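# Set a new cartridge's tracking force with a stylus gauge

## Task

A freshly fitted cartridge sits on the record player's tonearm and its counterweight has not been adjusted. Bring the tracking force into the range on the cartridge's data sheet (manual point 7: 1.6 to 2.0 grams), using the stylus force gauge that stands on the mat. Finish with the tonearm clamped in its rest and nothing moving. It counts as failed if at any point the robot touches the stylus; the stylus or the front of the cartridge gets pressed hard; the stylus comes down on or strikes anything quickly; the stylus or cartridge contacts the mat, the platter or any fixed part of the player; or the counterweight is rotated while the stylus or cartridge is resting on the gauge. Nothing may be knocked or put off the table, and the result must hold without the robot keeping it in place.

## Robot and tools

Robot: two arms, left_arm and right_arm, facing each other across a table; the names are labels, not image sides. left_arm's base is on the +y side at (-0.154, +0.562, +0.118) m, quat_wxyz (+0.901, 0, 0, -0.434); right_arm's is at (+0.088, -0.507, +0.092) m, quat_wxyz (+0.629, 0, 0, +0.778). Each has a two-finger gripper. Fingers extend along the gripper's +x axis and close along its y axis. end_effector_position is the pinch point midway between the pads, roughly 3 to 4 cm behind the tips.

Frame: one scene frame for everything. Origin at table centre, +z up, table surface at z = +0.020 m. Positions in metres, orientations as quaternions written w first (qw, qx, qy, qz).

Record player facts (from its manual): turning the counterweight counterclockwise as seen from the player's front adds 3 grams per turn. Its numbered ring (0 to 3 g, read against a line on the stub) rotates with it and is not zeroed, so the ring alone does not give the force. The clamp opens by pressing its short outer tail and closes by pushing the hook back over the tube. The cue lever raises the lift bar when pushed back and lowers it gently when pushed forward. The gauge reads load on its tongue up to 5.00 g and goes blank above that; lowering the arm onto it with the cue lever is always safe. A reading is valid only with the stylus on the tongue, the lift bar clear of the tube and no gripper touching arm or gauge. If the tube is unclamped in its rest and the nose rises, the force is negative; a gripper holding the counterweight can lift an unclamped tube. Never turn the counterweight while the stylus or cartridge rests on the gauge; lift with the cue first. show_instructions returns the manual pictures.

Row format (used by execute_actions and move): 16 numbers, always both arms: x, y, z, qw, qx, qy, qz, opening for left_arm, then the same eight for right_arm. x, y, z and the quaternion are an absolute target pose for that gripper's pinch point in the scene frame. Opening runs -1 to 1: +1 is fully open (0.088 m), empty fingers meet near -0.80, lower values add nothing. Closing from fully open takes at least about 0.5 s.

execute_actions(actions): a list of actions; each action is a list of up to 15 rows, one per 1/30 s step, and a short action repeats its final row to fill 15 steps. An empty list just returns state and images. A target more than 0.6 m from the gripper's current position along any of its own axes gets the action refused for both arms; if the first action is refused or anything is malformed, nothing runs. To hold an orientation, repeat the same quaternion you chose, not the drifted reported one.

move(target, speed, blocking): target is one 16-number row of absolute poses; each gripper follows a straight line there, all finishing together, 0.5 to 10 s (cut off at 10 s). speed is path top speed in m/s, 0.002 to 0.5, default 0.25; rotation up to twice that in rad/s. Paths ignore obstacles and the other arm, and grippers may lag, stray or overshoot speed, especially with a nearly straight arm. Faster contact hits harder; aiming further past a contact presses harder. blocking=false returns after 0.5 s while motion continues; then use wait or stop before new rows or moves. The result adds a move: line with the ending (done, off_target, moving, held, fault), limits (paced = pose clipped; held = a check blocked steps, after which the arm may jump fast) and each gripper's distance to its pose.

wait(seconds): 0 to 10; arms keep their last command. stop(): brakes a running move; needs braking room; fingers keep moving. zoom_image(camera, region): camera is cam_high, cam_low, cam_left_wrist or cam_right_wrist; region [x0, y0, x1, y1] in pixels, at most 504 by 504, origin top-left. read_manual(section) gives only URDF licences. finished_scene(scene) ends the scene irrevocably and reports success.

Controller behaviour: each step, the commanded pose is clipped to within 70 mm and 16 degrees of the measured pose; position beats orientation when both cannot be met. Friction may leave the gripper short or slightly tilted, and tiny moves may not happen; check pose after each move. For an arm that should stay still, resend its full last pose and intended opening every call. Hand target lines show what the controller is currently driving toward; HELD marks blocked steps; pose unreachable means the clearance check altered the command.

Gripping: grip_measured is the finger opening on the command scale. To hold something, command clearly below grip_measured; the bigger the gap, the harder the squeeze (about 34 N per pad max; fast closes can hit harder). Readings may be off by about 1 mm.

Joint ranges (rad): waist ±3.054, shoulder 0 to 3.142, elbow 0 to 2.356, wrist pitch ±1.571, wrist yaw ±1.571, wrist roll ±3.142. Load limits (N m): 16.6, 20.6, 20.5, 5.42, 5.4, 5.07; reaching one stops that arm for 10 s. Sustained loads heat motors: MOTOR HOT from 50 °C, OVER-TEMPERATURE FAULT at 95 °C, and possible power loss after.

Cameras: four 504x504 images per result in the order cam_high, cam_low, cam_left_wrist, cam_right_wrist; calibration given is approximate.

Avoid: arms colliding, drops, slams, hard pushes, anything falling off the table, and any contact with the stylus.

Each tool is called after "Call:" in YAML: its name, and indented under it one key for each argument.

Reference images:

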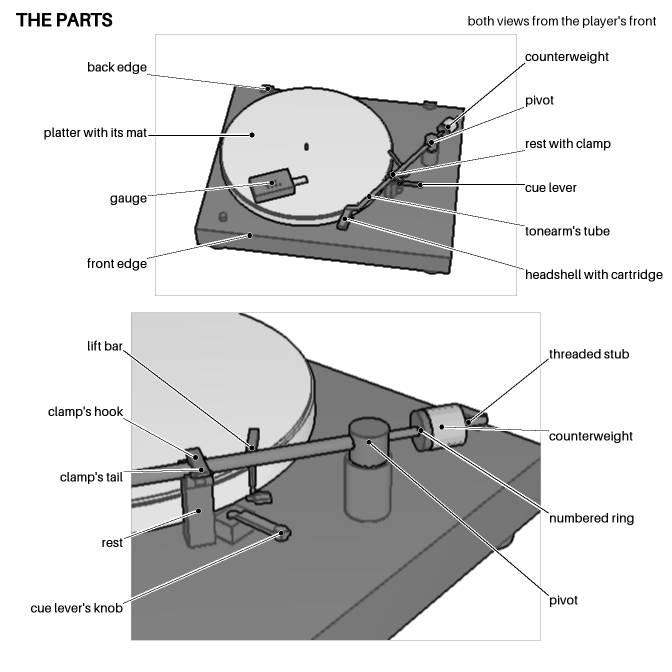

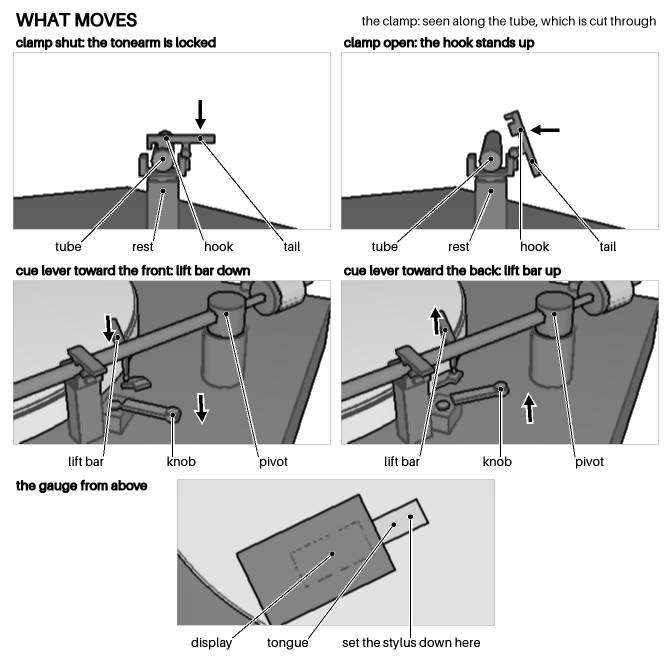

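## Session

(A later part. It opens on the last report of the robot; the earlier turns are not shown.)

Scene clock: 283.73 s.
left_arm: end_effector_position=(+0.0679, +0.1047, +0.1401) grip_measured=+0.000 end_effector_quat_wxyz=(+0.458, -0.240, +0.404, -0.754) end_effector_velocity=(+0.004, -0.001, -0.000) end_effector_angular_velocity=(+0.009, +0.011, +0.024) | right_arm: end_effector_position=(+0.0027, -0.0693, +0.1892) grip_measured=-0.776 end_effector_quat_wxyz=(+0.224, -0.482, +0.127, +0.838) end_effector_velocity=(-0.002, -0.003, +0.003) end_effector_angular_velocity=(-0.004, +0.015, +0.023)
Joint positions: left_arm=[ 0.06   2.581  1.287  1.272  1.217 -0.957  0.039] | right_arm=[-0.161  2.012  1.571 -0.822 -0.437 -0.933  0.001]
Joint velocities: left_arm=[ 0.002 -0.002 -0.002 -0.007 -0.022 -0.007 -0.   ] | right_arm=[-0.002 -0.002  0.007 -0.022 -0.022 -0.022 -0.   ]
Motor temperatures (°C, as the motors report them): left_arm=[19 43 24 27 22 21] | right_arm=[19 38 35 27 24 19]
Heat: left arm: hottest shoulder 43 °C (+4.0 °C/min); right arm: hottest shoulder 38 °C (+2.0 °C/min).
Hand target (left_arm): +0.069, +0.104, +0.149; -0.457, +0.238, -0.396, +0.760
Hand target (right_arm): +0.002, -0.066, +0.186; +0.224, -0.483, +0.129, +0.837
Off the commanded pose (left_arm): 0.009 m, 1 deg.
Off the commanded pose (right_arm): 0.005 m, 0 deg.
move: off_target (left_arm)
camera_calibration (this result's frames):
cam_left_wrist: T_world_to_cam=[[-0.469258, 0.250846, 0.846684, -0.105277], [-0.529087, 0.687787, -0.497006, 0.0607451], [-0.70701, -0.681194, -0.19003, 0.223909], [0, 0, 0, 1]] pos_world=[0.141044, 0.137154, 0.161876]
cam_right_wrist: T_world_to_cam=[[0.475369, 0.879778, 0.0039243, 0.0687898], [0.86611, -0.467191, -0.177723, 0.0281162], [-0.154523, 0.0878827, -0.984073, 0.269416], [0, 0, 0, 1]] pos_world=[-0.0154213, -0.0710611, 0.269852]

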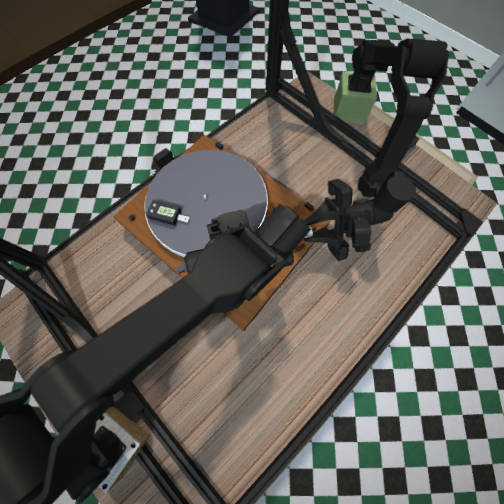

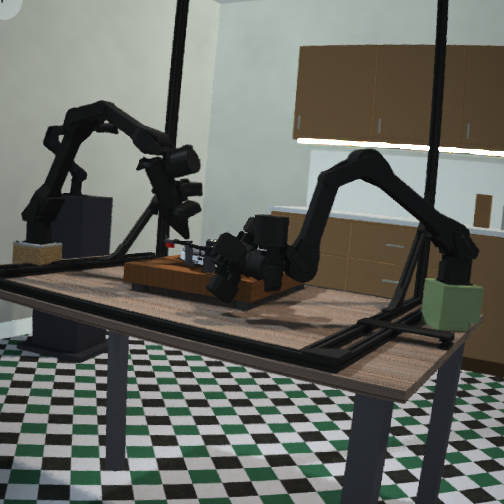

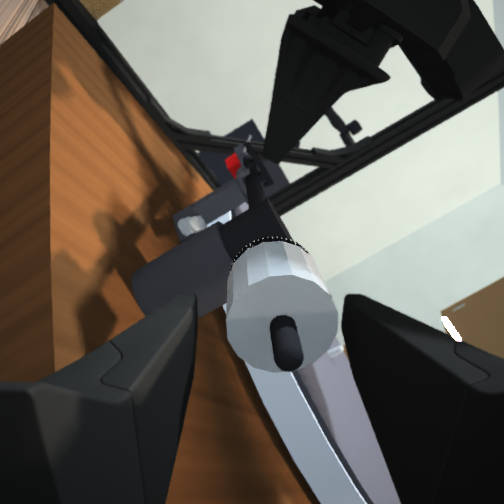

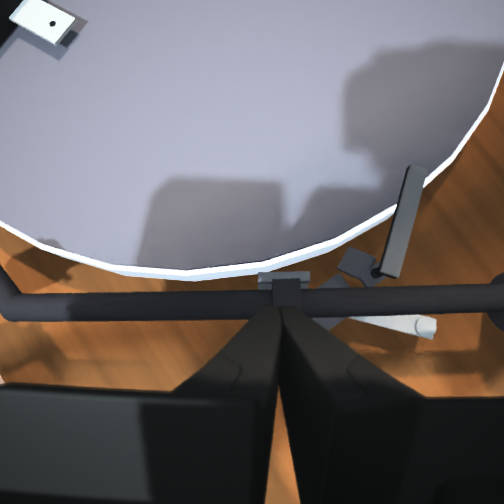

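Call:
move:
  target: [0.069,0.104,0.153,0.457,-0.238,0.396,-0.76,-0.05,0.0,-0.05,0.235,0.76,-0.238,0.396,0.457,-1]

Call:
move:
  target: [0.069,0.104,0.148,0.457,-0.238,0.396,-0.76,-0.4,0.0,-0.05,0.235,0.76,-0.238,0.396,0.457,0.2]

Call:
move:
  target: [0.068,0.104,0.144,0.513,0.045,-0.075,-0.854,-0.4,0.0,-0.05,0.235,0.76,-0.238,0.396,0.457,0.2]
  speed: 0.4

Call:
move:
  target: [0.068,0.103,0.148,0.457,-0.238,0.396,-0.76,-0.05,0.0,-0.05,0.235,0.76,-0.238,0.396,0.457,0.2]
  speed: 0.4

Call:
move:
  target: [0.068,0.103,0.148,0.457,-0.238,0.396,-0.76,-0.4,0.0,-0.05,0.235,0.76,-0.238,0.396,0.457,0.2]

Call:
move:
  target: [0.067,0.103,0.144,0.513,0.045,-0.075,-0.854,-0.4,0.0,-0.05,0.235,0.76,-0.238,0.396,0.457,0.2]
  speed: 0.4

Call:
move:
  target: [0.067,0.101,0.148,0.457,-0.238,0.396,-0.76,-0.05,0.0,-0.05,0.235,0.76,-0.238,0.396,0.457,0.2]
  speed: 0.4

Call:
move:
  target: [0.067,0.101,0.148,0.457,-0.238,0.396,-0.76,-0.4,0.0,-0.05,0.235,0.76,-0.238,0.396,0.457,0.2]

Call:
move:
  target: [0.067,0.101,0.144,0.513,0.045,-0.075,-0.854,-0.4,0.0,-0.05,0.235,0.76,-0.238,0.396,0.457,0.2]
  speed: 0.4

Call:
zoom_image:
  camera: "cam_right_wrist"
  region: [180,40,300,160]

Scene clock: 306.37 s.
left_arm: end_effector_position=(+0.0683, +0.1043, +0.1435) grip_measured=-0.050 end_effector_quat_wxyz=(+0.458, -0.240, +0.403, -0.755) end_effector_velocity=(-0.003, -0.002, +0.001) end_effector_angular_velocity=(-0.002, +0.001, +0.000) | right_arm: end_effector_position=(+0.0016, -0.0520, +0.2387) grip_measured=-0.776 end_effector_quat_wxyz=(+0.759, -0.236, +0.395, +0.459) end_effector_velocity=(+0.003, -0.002, -0.002) end_effector_angular_velocity=(-0.013, -0.002, -0.024)
Joint positions: left_arm=[ 0.06   2.573  1.286  1.267  1.217 -0.958  0.037] | right_arm=[ 0.112  1.95   1.639 -0.805  0.427  0.709  0.001]
Joint velocities: left_arm=[-0.007 -0.002 -0.002  0.007 -0.007 -0.007 -0.   ] | right_arm=[-0.002  0.007  0.007 -0.022  0.007  0.022 -0.   ]
Motor temperatures (°C, as the motors report them): left_arm=[19 46 24 28 22 21] | right_arm=[19 38 36 27 24 19]
Heat: left arm: hottest shoulder 46 °C (+6.1 °C/min); right arm: hottest shoulder 38 °C (+1.0 °C/min).
Hand target (left_arm): +0.069, +0.104, +0.153; -0.457, +0.238, -0.396, +0.760
Hand target (right_arm): -0.000, -0.050, +0.235; +0.760, -0.238, +0.396, +0.457
Off the commanded pose (left_arm): 0.009 m, 1 deg.
Off the commanded pose (right_arm): 0.005 m, 0 deg.
move: off_target (left_arm)
camera_calibration (this result's frames):
cam_left_wrist: T_world_to_cam=[[-0.471132, 0.253092, 0.844973, -0.107769], [-0.527985, 0.686461, -0.500003, 0.0634866], [-0.706588, -0.6817, -0.189785, 0.224537], [0, 0, 0, 1]] pos_world=[0.141402, 0.136761, 0.165419]
cam_right_wrist: T_world_to_cam=[[0.895775, -0.444505, -0.00137666, -0.0143385], [-0.429471, -0.864671, -0.260573, 0.0471081], [0.114636, 0.234006, -0.965453, 0.319209], [0, 0, 0, 1]] pos_world=[-0.00351699, -0.0403373, 0.320436]

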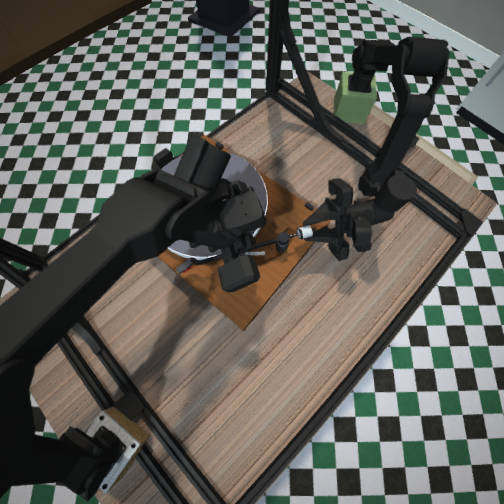

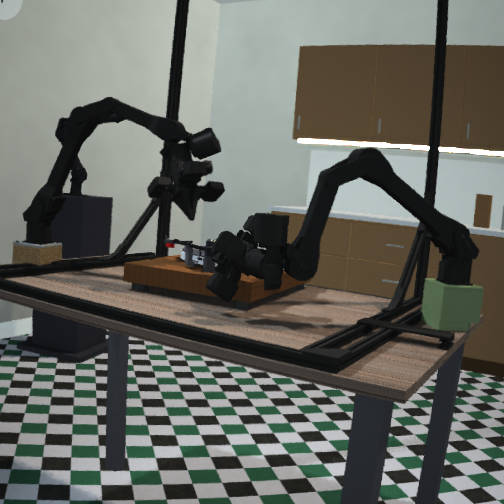

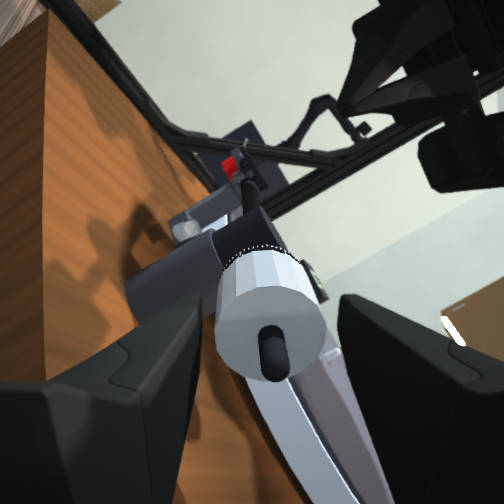

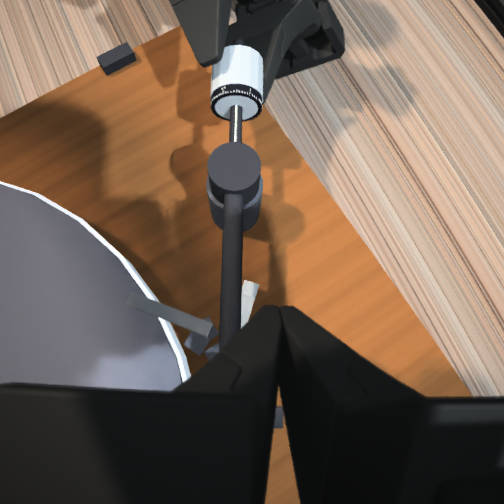

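Scene clock: 307.07 s.
left_arm: end_effector_position=(+0.0690, +0.1039, +0.1436) grip_measured=-0.256 end_effector_quat_wxyz=(+0.460, -0.241, +0.402, -0.754) end_effector_velocity=(+0.002, -0.003, +0.001) end_effector_angular_velocity=(+0.005, +0.008, +0.020) | right_arm: end_effector_position=(+0.0015, -0.0521, +0.2387) grip_measured=+0.198 end_effector_quat_wxyz=(+0.759, -0.236, +0.396, +0.459) end_effector_velocity=(+0.002, -0.004, -0.002) end_effector_angular_velocity=(-0.021, +0.003, -0.005)
Joint positions: left_arm=[ 0.06   2.573  1.286  1.267  1.212 -0.959  0.026] | right_arm=[ 0.112  1.95   1.639 -0.805  0.426  0.709  0.049]
Joint velocities: left_arm=[-0.002 -0.002  0.002 -0.007 -0.022 -0.007 -0.   ] | right_arm=[-0.002 -0.002 -0.002 -0.022 -0.007  0.007  0.001]
Motor temperatures (°C, as the motors report them): left_arm=[19 46 24 28 22 21] | right_arm=[19 38 36 27 24 19]
Heat: left arm: hottest shoulder 46 °C (+6.0 °C/min); right arm: hottest shoulder 38 °C (+1.0 °C/min).
Hand target (left_arm): +0.069, +0.104, +0.148; -0.457, +0.238, -0.396, +0.760
Hand target (right_arm): -0.000, -0.050, +0.235; +0.760, -0.238, +0.396, +0.457
Off the commanded pose (left_arm): 0.004 m, 1 deg.
Off the commanded pose (right_arm): 0.004 m, 0 deg.
move: done
camera_calibration (this result's frames):
cam_left_wrist: T_world_to_cam=[[-0.471801, 0.250489, 0.845375, -0.107138], [-0.531732, 0.683985, -0.499426, 0.0645226], [-0.703324, -0.685142, -0.189512, 0.224868], [0, 0, 0, 1]] pos_world=[0.141916, 0.136771, 0.165411]
cam_right_wrist: T_world_to_cam=[[0.895849, -0.444355, -0.00161936, -0.0142286], [-0.42941, -0.864772, -0.260339, 0.047013], [0.114283, 0.23392, -0.965516, 0.319207], [0, 0, 0, 1]] pos_world=[-0.00354526, -0.0403359, 0.320415]

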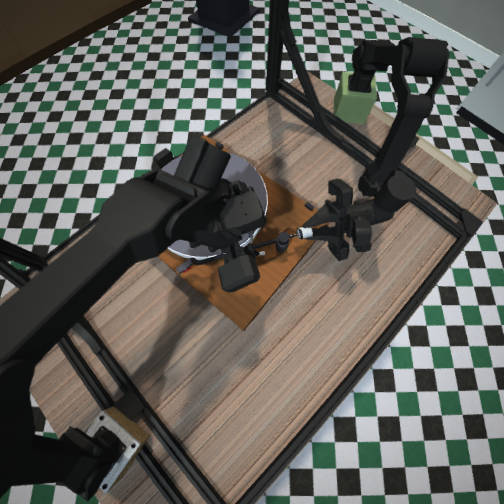

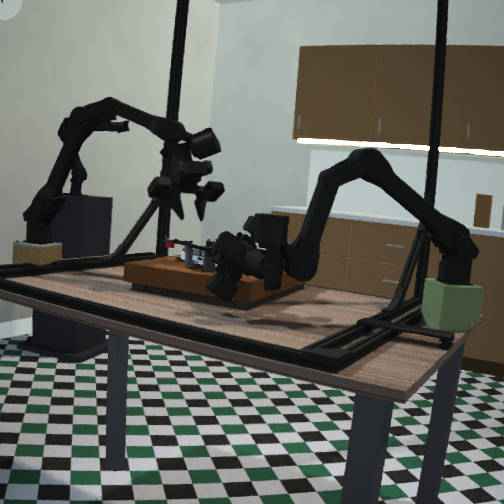

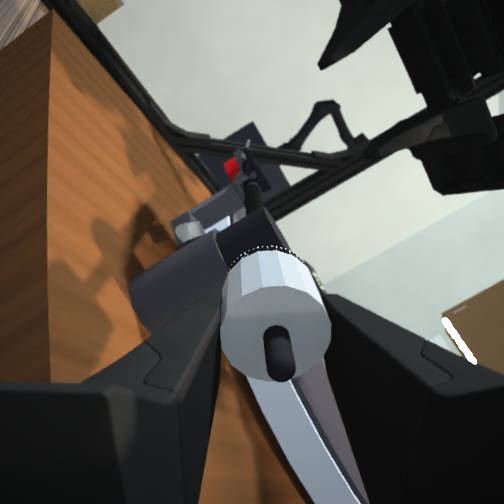

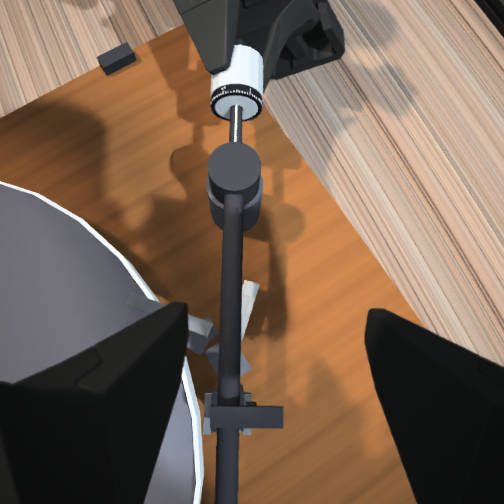

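Scene clock: 309.07 s.
left_arm: end_effector_position=(+0.0684, +0.1030, +0.1403) grip_measured=-0.256 end_effector_quat_wxyz=(+0.520, +0.043, -0.071, -0.850) end_effector_velocity=(-0.000, -0.001, +0.000) end_effector_angular_velocity=(+0.003, -0.008, +0.005) | right_arm: end_effector_position=(+0.0015, -0.0520, +0.2387) grip_measured=+0.200 end_effector_quat_wxyz=(+0.759, -0.236, +0.396, +0.459) end_effector_velocity=(-0.001, -0.005, -0.002) end_effector_angular_velocity=(-0.021, +0.003, -0.000)
Joint positions: left_arm=[0.057 2.59  1.291 1.299 1.203 0.166 0.026] | right_arm=[ 0.112  1.95   1.639 -0.805  0.426  0.71   0.049]
Joint velocities: left_arm=[-0.002 -0.007 -0.002 -0.022 -0.007  0.022 -0.   ] | right_arm=[ 0.002 -0.002 -0.002 -0.022 -0.007  0.007 -0.   ]
Motor temperatures (°C, as the motors report them): left_arm=[19 46 24 29 22 21] | right_arm=[19 38 36 27 24 19]
Heat: left arm: hottest shoulder 46 °C (+6.0 °C/min); right arm: hottest shoulder 38 °C (+1.0 °C/min).
Hand target (left_arm): +0.068, +0.104, +0.144; -0.513, -0.045, +0.075, +0.854
Hand target (right_arm): +0.000, -0.050, +0.235; +0.760, -0.238, +0.396, +0.457
Off the commanded pose (left_arm): 0.004 m, 1 deg.
Off the commanded pose (right_arm): 0.004 m, 0 deg.
move: done
camera_calibration (this result's frames):
cam_left_wrist: T_world_to_cam=[[-0.877056, 0.461084, -0.134816, 0.0391795], [0.279108, 0.260684, -0.924198, 0.110948], [-0.390988, -0.848201, -0.357327, 0.242172], [0, 0, 0, 1]] pos_world=[0.0980825, 0.158423, 0.194355]
cam_right_wrist: T_world_to_cam=[[0.89571, -0.444634, -0.00183878, -0.0141245], [-0.429731, -0.864611, -0.260343, 0.0470769], [0.114168, 0.233982, -0.965514, 0.319156], [0, 0, 0, 1]] pos_world=[-0.00355541, -0.0402539, 0.32038]

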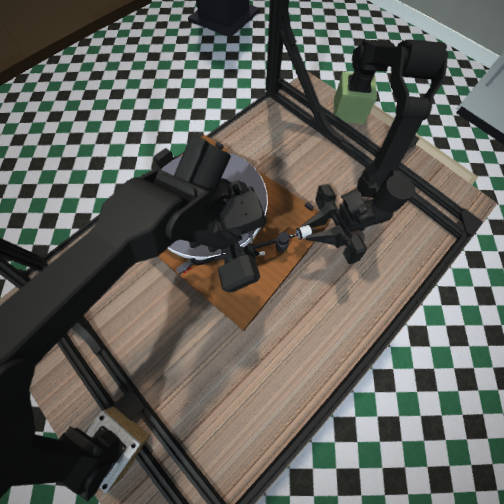

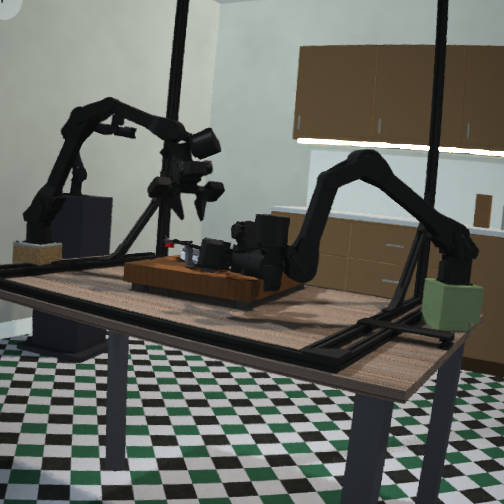

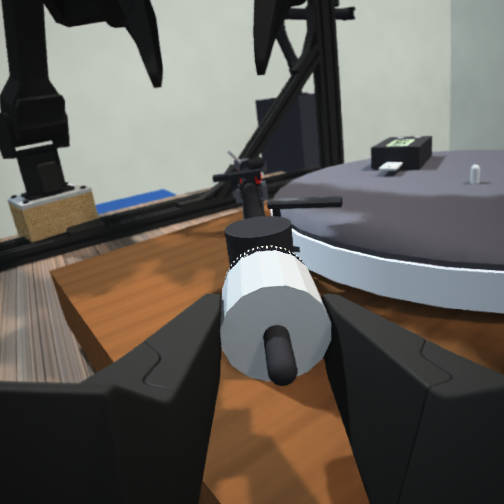

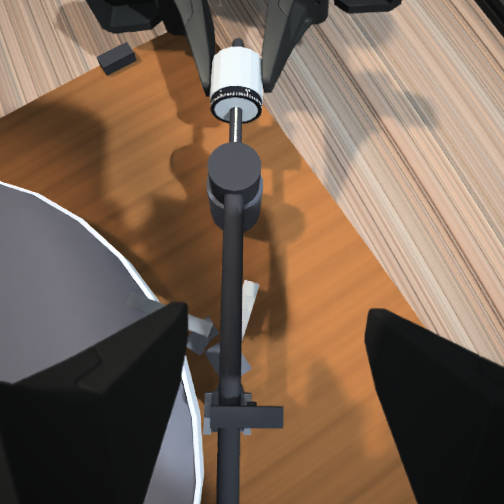

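Scene clock: 311.03 s.
left_arm: end_effector_position=(+0.0678, +0.1031, +0.1422) grip_measured=-0.050 end_effector_quat_wxyz=(+0.459, -0.239, +0.400, -0.756) end_effector_velocity=(-0.003, -0.002, +0.001) end_effector_angular_velocity=(+0.012, +0.027, +0.000) | right_arm: end_effector_position=(+0.0015, -0.0520, +0.2387) grip_measured=+0.200 end_effector_quat_wxyz=(+0.759, -0.236, +0.396, +0.459) end_effector_velocity=(+0.002, -0.004, -0.002) end_effector_angular_velocity=(-0.021, +0.003, -0.005)
Joint positions: left_arm=[ 0.057  2.579  1.291  1.271  1.214 -0.954  0.037] | right_arm=[ 0.112  1.95   1.639 -0.805  0.426  0.71   0.049]
Joint velocities: left_arm=[-0.007 -0.002 -0.002  0.007 -0.007 -0.037 -0.   ] | right_arm=[-0.002 -0.002 -0.002 -0.022 -0.007  0.007 -0.   ]
Motor temperatures (°C, as the motors report them): left_arm=[19 46 24 29 22 21] | right_arm=[19 38 36 27 24 19]
Heat: left arm: hottest shoulder 46 °C (+6.1 °C/min); right arm: hottest shoulder 38 °C (+1.0 °C/min).
Hand target (left_arm): +0.068, +0.103, +0.148; -0.457, +0.238, -0.396, +0.760
Hand target (right_arm): +0.000, -0.050, +0.235; +0.760, -0.238, +0.396, +0.457
Off the commanded pose (left_arm): 0.006 m, 1 deg.
Off the commanded pose (right_arm): 0.004 m, 0 deg.
move: done
camera_calibration (this result's frames):
cam_left_wrist: T_world_to_cam=[[-0.475295, 0.256008, 0.841757, -0.106188], [-0.525484, 0.684744, -0.504967, 0.0640012], [-0.705664, -0.682338, -0.190927, 0.223289], [0, 0, 0, 1]] pos_world=[0.140728, 0.135719, 0.164335]
cam_right_wrist: T_world_to_cam=[[0.89571, -0.444634, -0.00183878, -0.0141245], [-0.429731, -0.864611, -0.260343, 0.0470769], [0.114168, 0.233982, -0.965514, 0.319156], [0, 0, 0, 1]] pos_world=[-0.00355541, -0.0402539, 0.32038]

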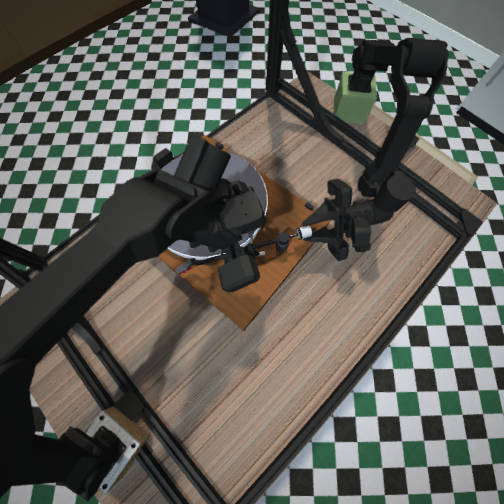

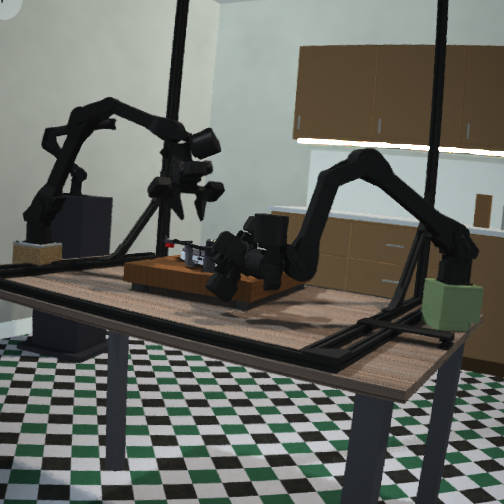

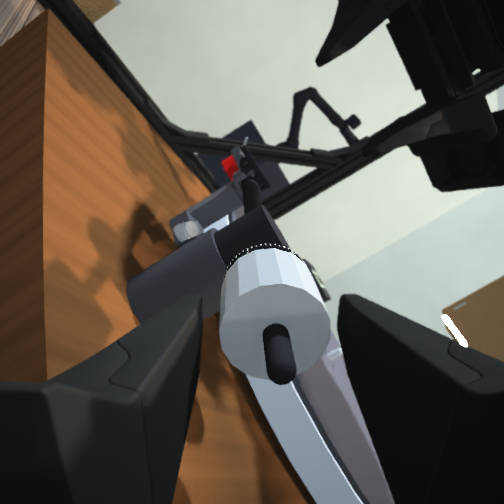

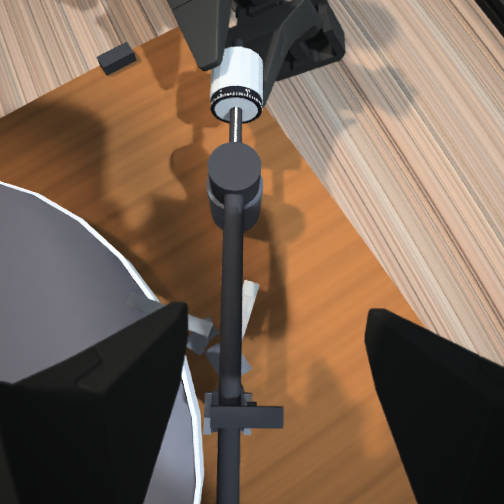

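Scene clock: 311.73 s.
left_arm: end_effector_position=(+0.0678, +0.1031, +0.1423) grip_measured=-0.254 end_effector_quat_wxyz=(+0.459, -0.239, +0.401, -0.756) end_effector_velocity=(-0.003, -0.002, -0.000) end_effector_angular_velocity=(+0.016, +0.024, +0.000) | right_arm: end_effector_position=(+0.0015, -0.0520, +0.2387) grip_measured=+0.200 end_effector_quat_wxyz=(+0.759, -0.236, +0.396, +0.459) end_effector_velocity=(+0.003, -0.001, +0.003) end_effector_angular_velocity=(-0.006, -0.004, +0.014)
Joint positions: left_arm=[ 0.057  2.579  1.291  1.272  1.214 -0.956  0.027] | right_arm=[ 0.112  1.95   1.639 -0.805  0.426  0.71   0.049]
Joint velocities: left_arm=[-0.007 -0.002 -0.002 -0.007 -0.007 -0.022 -0.   ] | right_arm=[-0.007 -0.007  0.002 -0.007 -0.007 -0.022 -0.   ]
Motor temperatures (°C, as the motors report them): left_arm=[19 46 24 29 22 21] | right_arm=[19 38 36 27 24 19]
Heat: left arm: hottest shoulder 46 °C (+6.1 °C/min); right arm: hottest shoulder 38 °C (+1.0 °C/min).
Hand target (left_arm): +0.068, +0.103, +0.148; -0.457, +0.238, -0.396, +0.760
Hand target (right_arm): +0.000, -0.050, +0.235; +0.760, -0.238, +0.396, +0.457
Off the commanded pose (left_arm): 0.006 m, 1 deg.
Off the commanded pose (right_arm): 0.004 m, 0 deg.
move: done
camera_calibration (this result's frames):
cam_left_wrist: T_world_to_cam=[[-0.47462, 0.255789, 0.842204, -0.106358], [-0.526217, 0.684557, -0.504457, 0.0641136], [-0.705571, -0.682608, -0.190304, 0.223266], [0, 0, 0, 1]] pos_world=[0.140788, 0.135719, 0.164406]
cam_right_wrist: T_world_to_cam=[[0.895571, -0.444913, -0.00205821, -0.0140865], [-0.430051, -0.864451, -0.260347, 0.0470866], [0.114052, 0.234044, -0.965513, 0.319159], [0, 0, 0, 1]] pos_world=[-0.00353583, -0.0402606, 0.320382]

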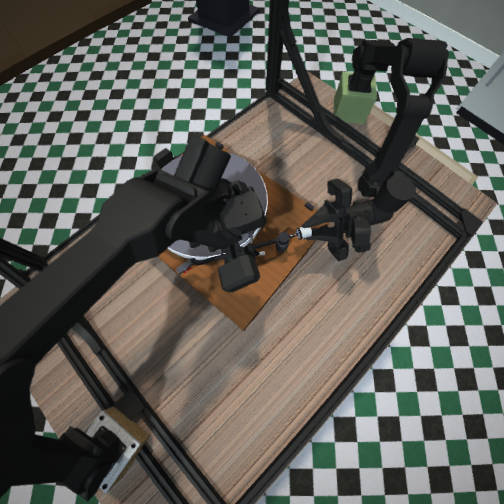

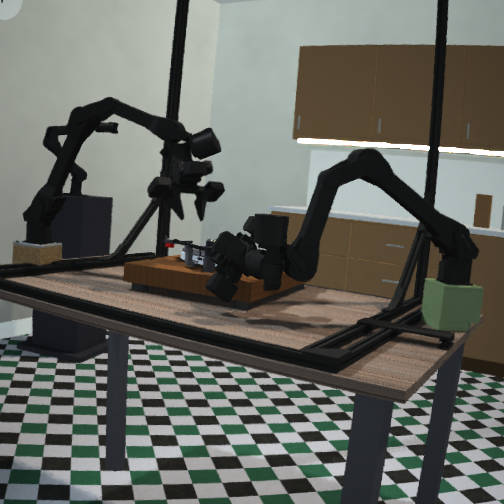

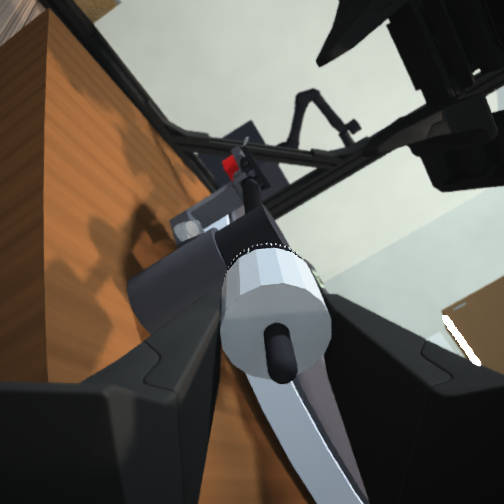

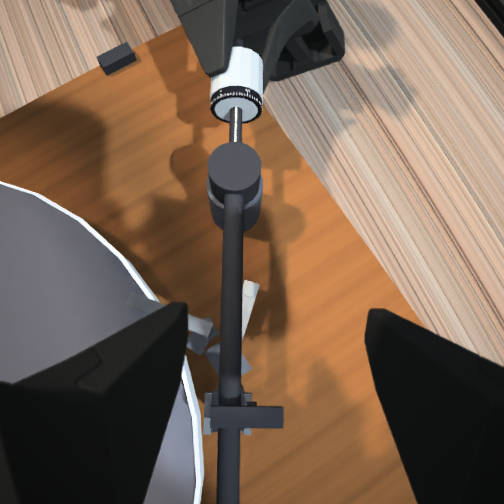

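Scene clock: 313.73 s.
left_arm: end_effector_position=(+0.0677, +0.1019, +0.1397) grip_measured=-0.254 end_effector_quat_wxyz=(+0.521, +0.043, -0.070, -0.850) end_effector_velocity=(-0.005, -0.000, -0.003) end_effector_angular_velocity=(+0.017, +0.005, -0.015) | right_arm: end_effector_position=(+0.0015, -0.0519, +0.2385) grip_measured=+0.200 end_effector_quat_wxyz=(+0.760, -0.236, +0.396, +0.459) end_effector_velocity=(+0.001, -0.002, -0.002) end_effector_angular_velocity=(-0.015, +0.013, +0.008)
Joint positions: left_arm=[0.054 2.591 1.291 1.297 1.198 0.166 0.027] | right_arm=[ 0.112  1.951  1.639 -0.805  0.427  0.71   0.049]
Joint velocities: left_arm=[-0.007 -0.007 -0.007 -0.037  0.007  0.022 -0.   ] | right_arm=[-0.007 -0.002 -0.002 -0.007 -0.022 -0.007  0.   ]
Motor temperatures (°C, as the motors report them): left_arm=[19 46 24 29 22 21] | right_arm=[19 38 36 27 24 19]
Heat: left arm: hottest shoulder 46 °C (+6.1 °C/min); right arm: hottest shoulder 38 °C (+1.0 °C/min).
Hand target (left_arm): +0.067, +0.103, +0.144; -0.513, -0.045, +0.075, +0.854
Hand target (right_arm): +0.000, -0.050, +0.235; +0.760, -0.238, +0.396, +0.457
Off the commanded pose (left_arm): 0.004 m, 1 deg.
Off the commanded pose (right_arm): 0.004 m, 0 deg.
move: done
camera_calibration (this result's frames):
cam_left_wrist: T_world_to_cam=[[-0.878278, 0.459266, -0.133049, 0.0389914], [0.277342, 0.262642, -0.924176, 0.110787], [-0.389498, -0.848583, -0.358046, 0.240853], [0, 0, 0, 1]] pos_world=[0.097331, 0.157379, 0.193811]
cam_right_wrist: T_world_to_cam=[[0.895498, -0.445064, -0.00154615, -0.0142493], [-0.43008, -0.864445, -0.26032, 0.0470823], [0.114522, 0.233781, -0.965521, 0.318995], [0, 0, 0, 1]] pos_world=[-0.00352271, -0.0402167, 0.320231]

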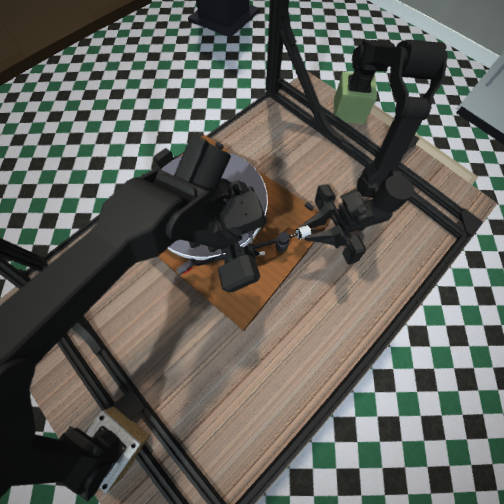

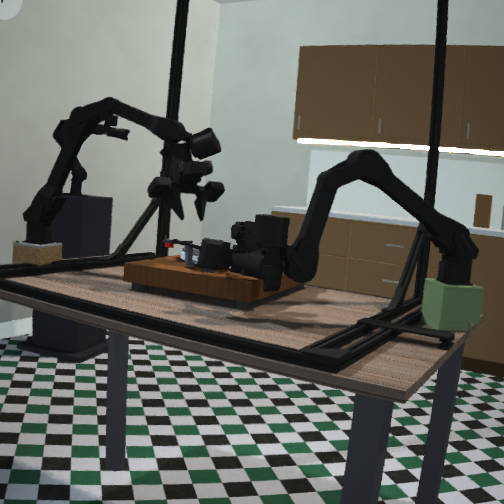

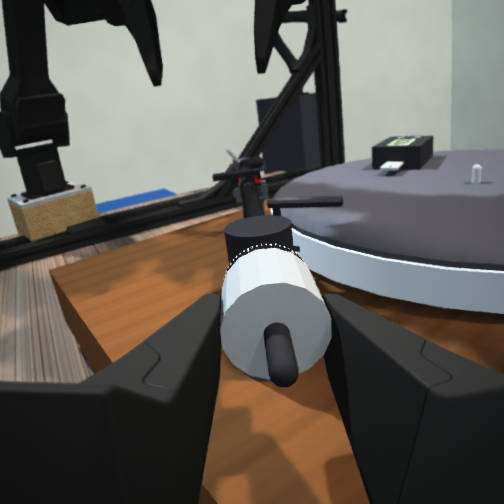

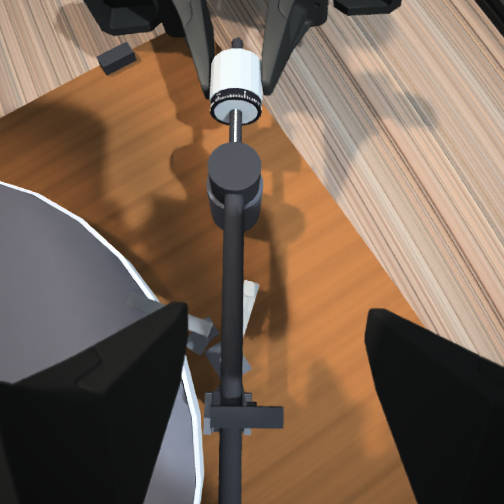

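Scene clock: 315.67 s.
left_arm: end_effector_position=(+0.0668, +0.1020, +0.1416) grip_measured=-0.050 end_effector_quat_wxyz=(+0.459, -0.239, +0.401, -0.755) end_effector_velocity=(+0.002, -0.000, +0.004) end_effector_angular_velocity=(+0.015, +0.037, +0.010) | right_arm: end_effector_position=(+0.0015, -0.0519, +0.2385) grip_measured=+0.200 end_effector_quat_wxyz=(+0.760, -0.236, +0.396, +0.459) end_effector_velocity=(-0.000, -0.005, -0.001) end_effector_angular_velocity=(-0.024, +0.010, +0.013)
Joint positions: left_arm=[ 0.054  2.58   1.291  1.269  1.209 -0.954  0.037] | right_arm=[ 0.112  1.951  1.639 -0.805  0.427  0.71   0.049]
Joint velocities: left_arm=[ 0.002 -0.007 -0.002  0.007 -0.007 -0.051 -0.   ] | right_arm=[-0.002 -0.007 -0.002 -0.022 -0.022 -0.007  0.   ]
Motor temperatures (°C, as the motors report them): left_arm=[19 46 24 29 22 21] | right_arm=[19 38 36 27 24 19]
Heat: left arm: hottest shoulder 46 °C (+6.0 °C/min); right arm: hottest shoulder 38 °C (+1.0 °C/min).
Hand target (left_arm): +0.067, +0.101, +0.148; -0.457, +0.238, -0.396, +0.760
Hand target (right_arm): -0.000, -0.050, +0.235; +0.760, -0.238, +0.396, +0.457
Off the commanded pose (left_arm): 0.006 m, 1 deg.
Off the commanded pose (right_arm): 0.004 m, 0 deg.
move: done
camera_calibration (this result's frames):
cam_left_wrist: T_world_to_cam=[[-0.474212, 0.253649, 0.843081, -0.105878], [-0.527087, 0.68523, -0.502632, 0.0636714], [-0.705196, -0.682731, -0.191249, 0.22181], [0, 0, 0, 1]] pos_world=[0.139772, 0.134663, 0.163688]
cam_right_wrist: T_world_to_cam=[[0.895498, -0.445064, -0.00154615, -0.0141833], [-0.43008, -0.864445, -0.26032, 0.0471365], [0.114522, 0.233781, -0.965521, 0.318942], [0, 0, 0, 1]] pos_world=[-0.00355242, -0.0401281, 0.320194]

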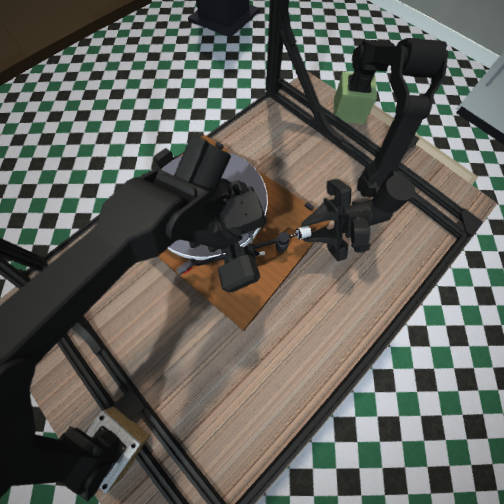

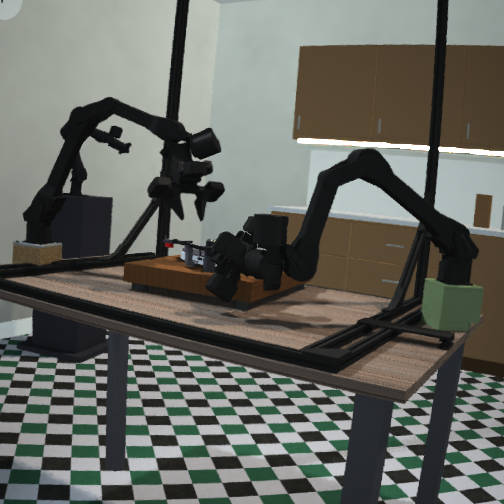

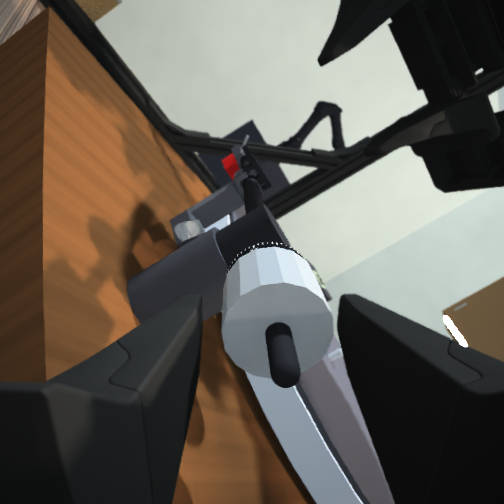

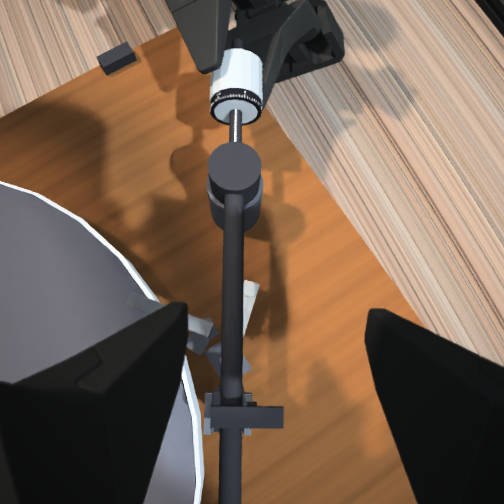

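Scene clock: 316.37 s.
left_arm: end_effector_position=(+0.0666, +0.1022, +0.1419) grip_measured=-0.253 end_effector_quat_wxyz=(+0.458, -0.239, +0.401, -0.756) end_effector_velocity=(-0.002, +0.000, -0.002) end_effector_angular_velocity=(+0.013, +0.008, -0.010) | right_arm: end_effector_position=(+0.0015, -0.0519, +0.2385) grip_measured=+0.200 end_effector_quat_wxyz=(+0.760, -0.236, +0.396, +0.459) end_effector_velocity=(+0.003, -0.002, -0.002) end_effector_angular_velocity=(-0.011, -0.014, +0.000)
Joint positions: left_arm=[ 0.054  2.58   1.291  1.271  1.211 -0.955  0.027] | right_arm=[ 0.112  1.951  1.639 -0.805  0.427  0.71   0.049]
Joint velocities: left_arm=[-0.002 -0.002 -0.002 -0.022  0.007  0.007 -0.   ] | right_arm=[-0.002 -0.002 -0.007 -0.007  0.007 -0.007 -0.   ]
Motor temperatures (°C, as the motors report them): left_arm=[19 46 24 29 22 21] | right_arm=[19 38 36 27 24 19]
Heat: left arm: hottest shoulder 46 °C (+6.0 °C/min); right arm: hottest shoulder 38 °C (+1.0 °C/min).
Hand target (left_arm): +0.067, +0.101, +0.148; -0.457, +0.238, -0.396, +0.760
Hand target (right_arm): +0.000, -0.050, +0.235; +0.760, -0.238, +0.396, +0.457
Off the commanded pose (left_arm): 0.006 m, 1 deg.
Off the commanded pose (right_arm): 0.004 m, 0 deg.
move: done
camera_calibration (this result's frames):
cam_left_wrist: T_world_to_cam=[[-0.473566, 0.255262, 0.842957, -0.106457], [-0.525887, 0.685801, -0.503111, 0.0635219], [-0.706526, -0.681556, -0.190533, 0.221643], [0, 0, 0, 1]] pos_world=[0.139587, 0.134673, 0.163927]
cam_right_wrist: T_world_to_cam=[[0.895498, -0.445064, -0.00154615, -0.0141833], [-0.43008, -0.864445, -0.26032, 0.0471365], [0.114522, 0.233781, -0.965521, 0.318942], [0, 0, 0, 1]] pos_world=[-0.00355242, -0.0401281, 0.320194]

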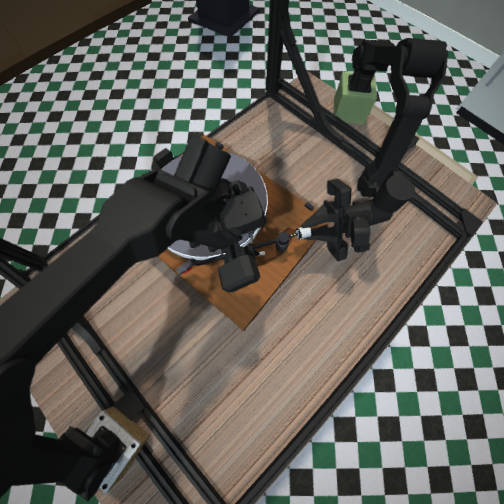

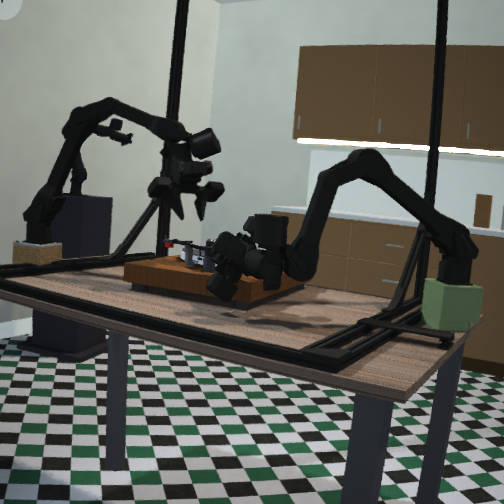

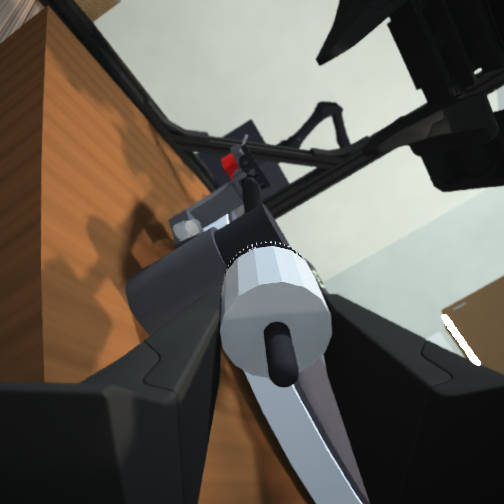

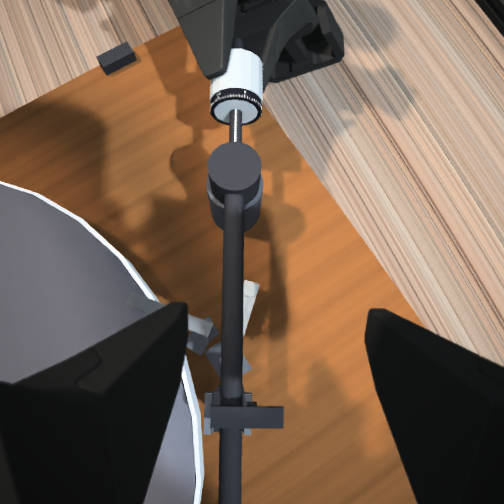

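Scene clock: 318.37 s.
left_arm: end_effector_position=(+0.0673, +0.1006, +0.1394) grip_measured=-0.253 end_effector_quat_wxyz=(+0.520, +0.043, -0.069, -0.850) end_effector_velocity=(+0.002, -0.000, +0.002) end_effector_angular_velocity=(+0.006, +0.002, +0.010) | right_arm: end_effector_position=(+0.0015, -0.0519, +0.2385) grip_measured=+0.200 end_effector_quat_wxyz=(+0.760, -0.236, +0.396, +0.459) end_effector_velocity=(+0.002, -0.004, -0.004) end_effector_angular_velocity=(-0.026, +0.001, -0.005)
Joint positions: left_arm=[0.052 2.593 1.297 1.292 1.198 0.166 0.027] | right_arm=[ 0.112  1.951  1.639 -0.805  0.427  0.71   0.049]
Joint velocities: left_arm=[ 0.002 -0.012 -0.002 -0.022 -0.007  0.007 -0.   ] | right_arm=[-0.002  0.002 -0.002 -0.022 -0.007  0.007 -0.   ]
Motor temperatures (°C, as the motors report them): left_arm=[19 46 24 29 22 21] | right_arm=[19 38 36 27 24 19]
Heat: left arm: hottest shoulder 46 °C (+6.0 °C/min); right arm: hottest shoulder 38 °C (+0.0 °C/min).
Hand target (left_arm): +0.067, +0.101, +0.144; -0.513, -0.045, +0.075, +0.854
Hand target (right_arm): +0.000, -0.050, +0.235; +0.760, -0.238, +0.396, +0.457
Off the commanded pose (left_arm): 0.005 m, 1 deg.
Off the commanded pose (right_arm): 0.004 m, 0 deg.
move: done
camera_calibration (this result's frames):
cam_left_wrist: T_world_to_cam=[[-0.877216, 0.461798, -0.13128, 0.0386162], [0.276873, 0.263219, -0.924152, 0.110904], [-0.392216, -0.847029, -0.35876, 0.239622], [0, 0, 0, 1]] pos_world=[0.0971522, 0.155942, 0.193528]
cam_right_wrist: T_world_to_cam=[[0.895498, -0.445064, -0.00154615, -0.0141833], [-0.43008, -0.864445, -0.26032, 0.0471365], [0.114522, 0.233781, -0.965521, 0.318942], [0, 0, 0, 1]] pos_world=[-0.00355242, -0.0401281, 0.320194]

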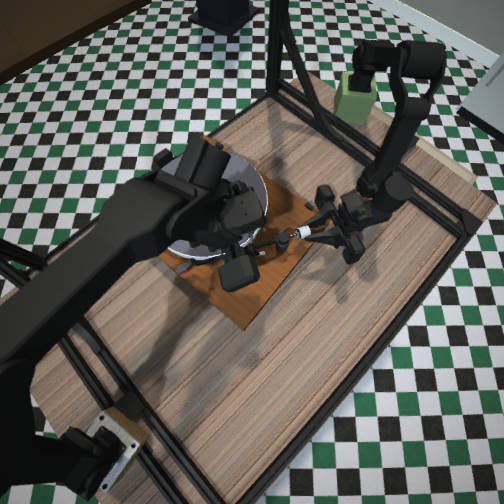

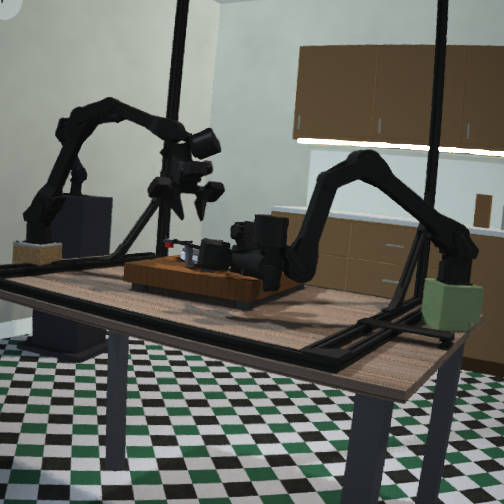

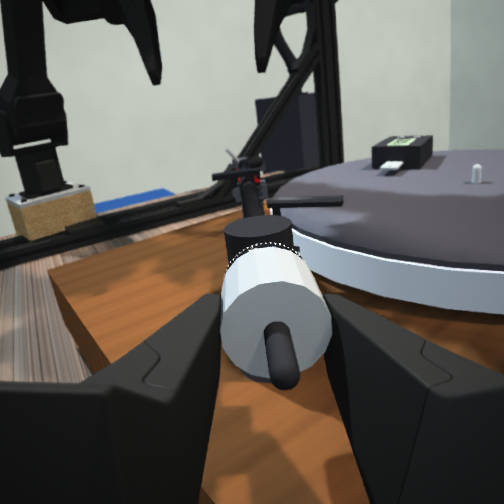

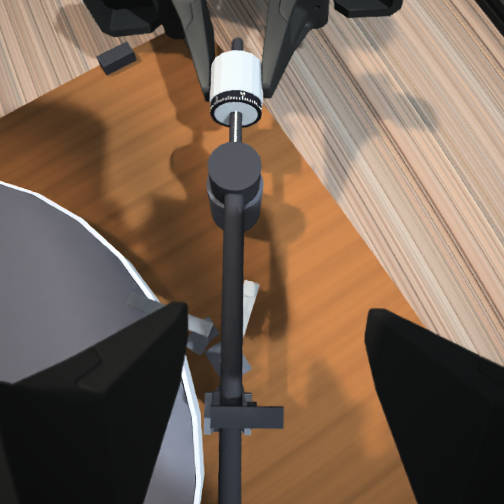

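Region (180, 40, 300, 160) of cam_right_wrist's 504x504 image, scaled by 4.200, with more detail than that image has.

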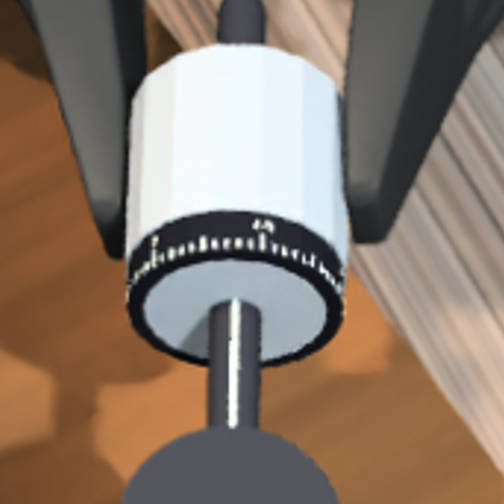

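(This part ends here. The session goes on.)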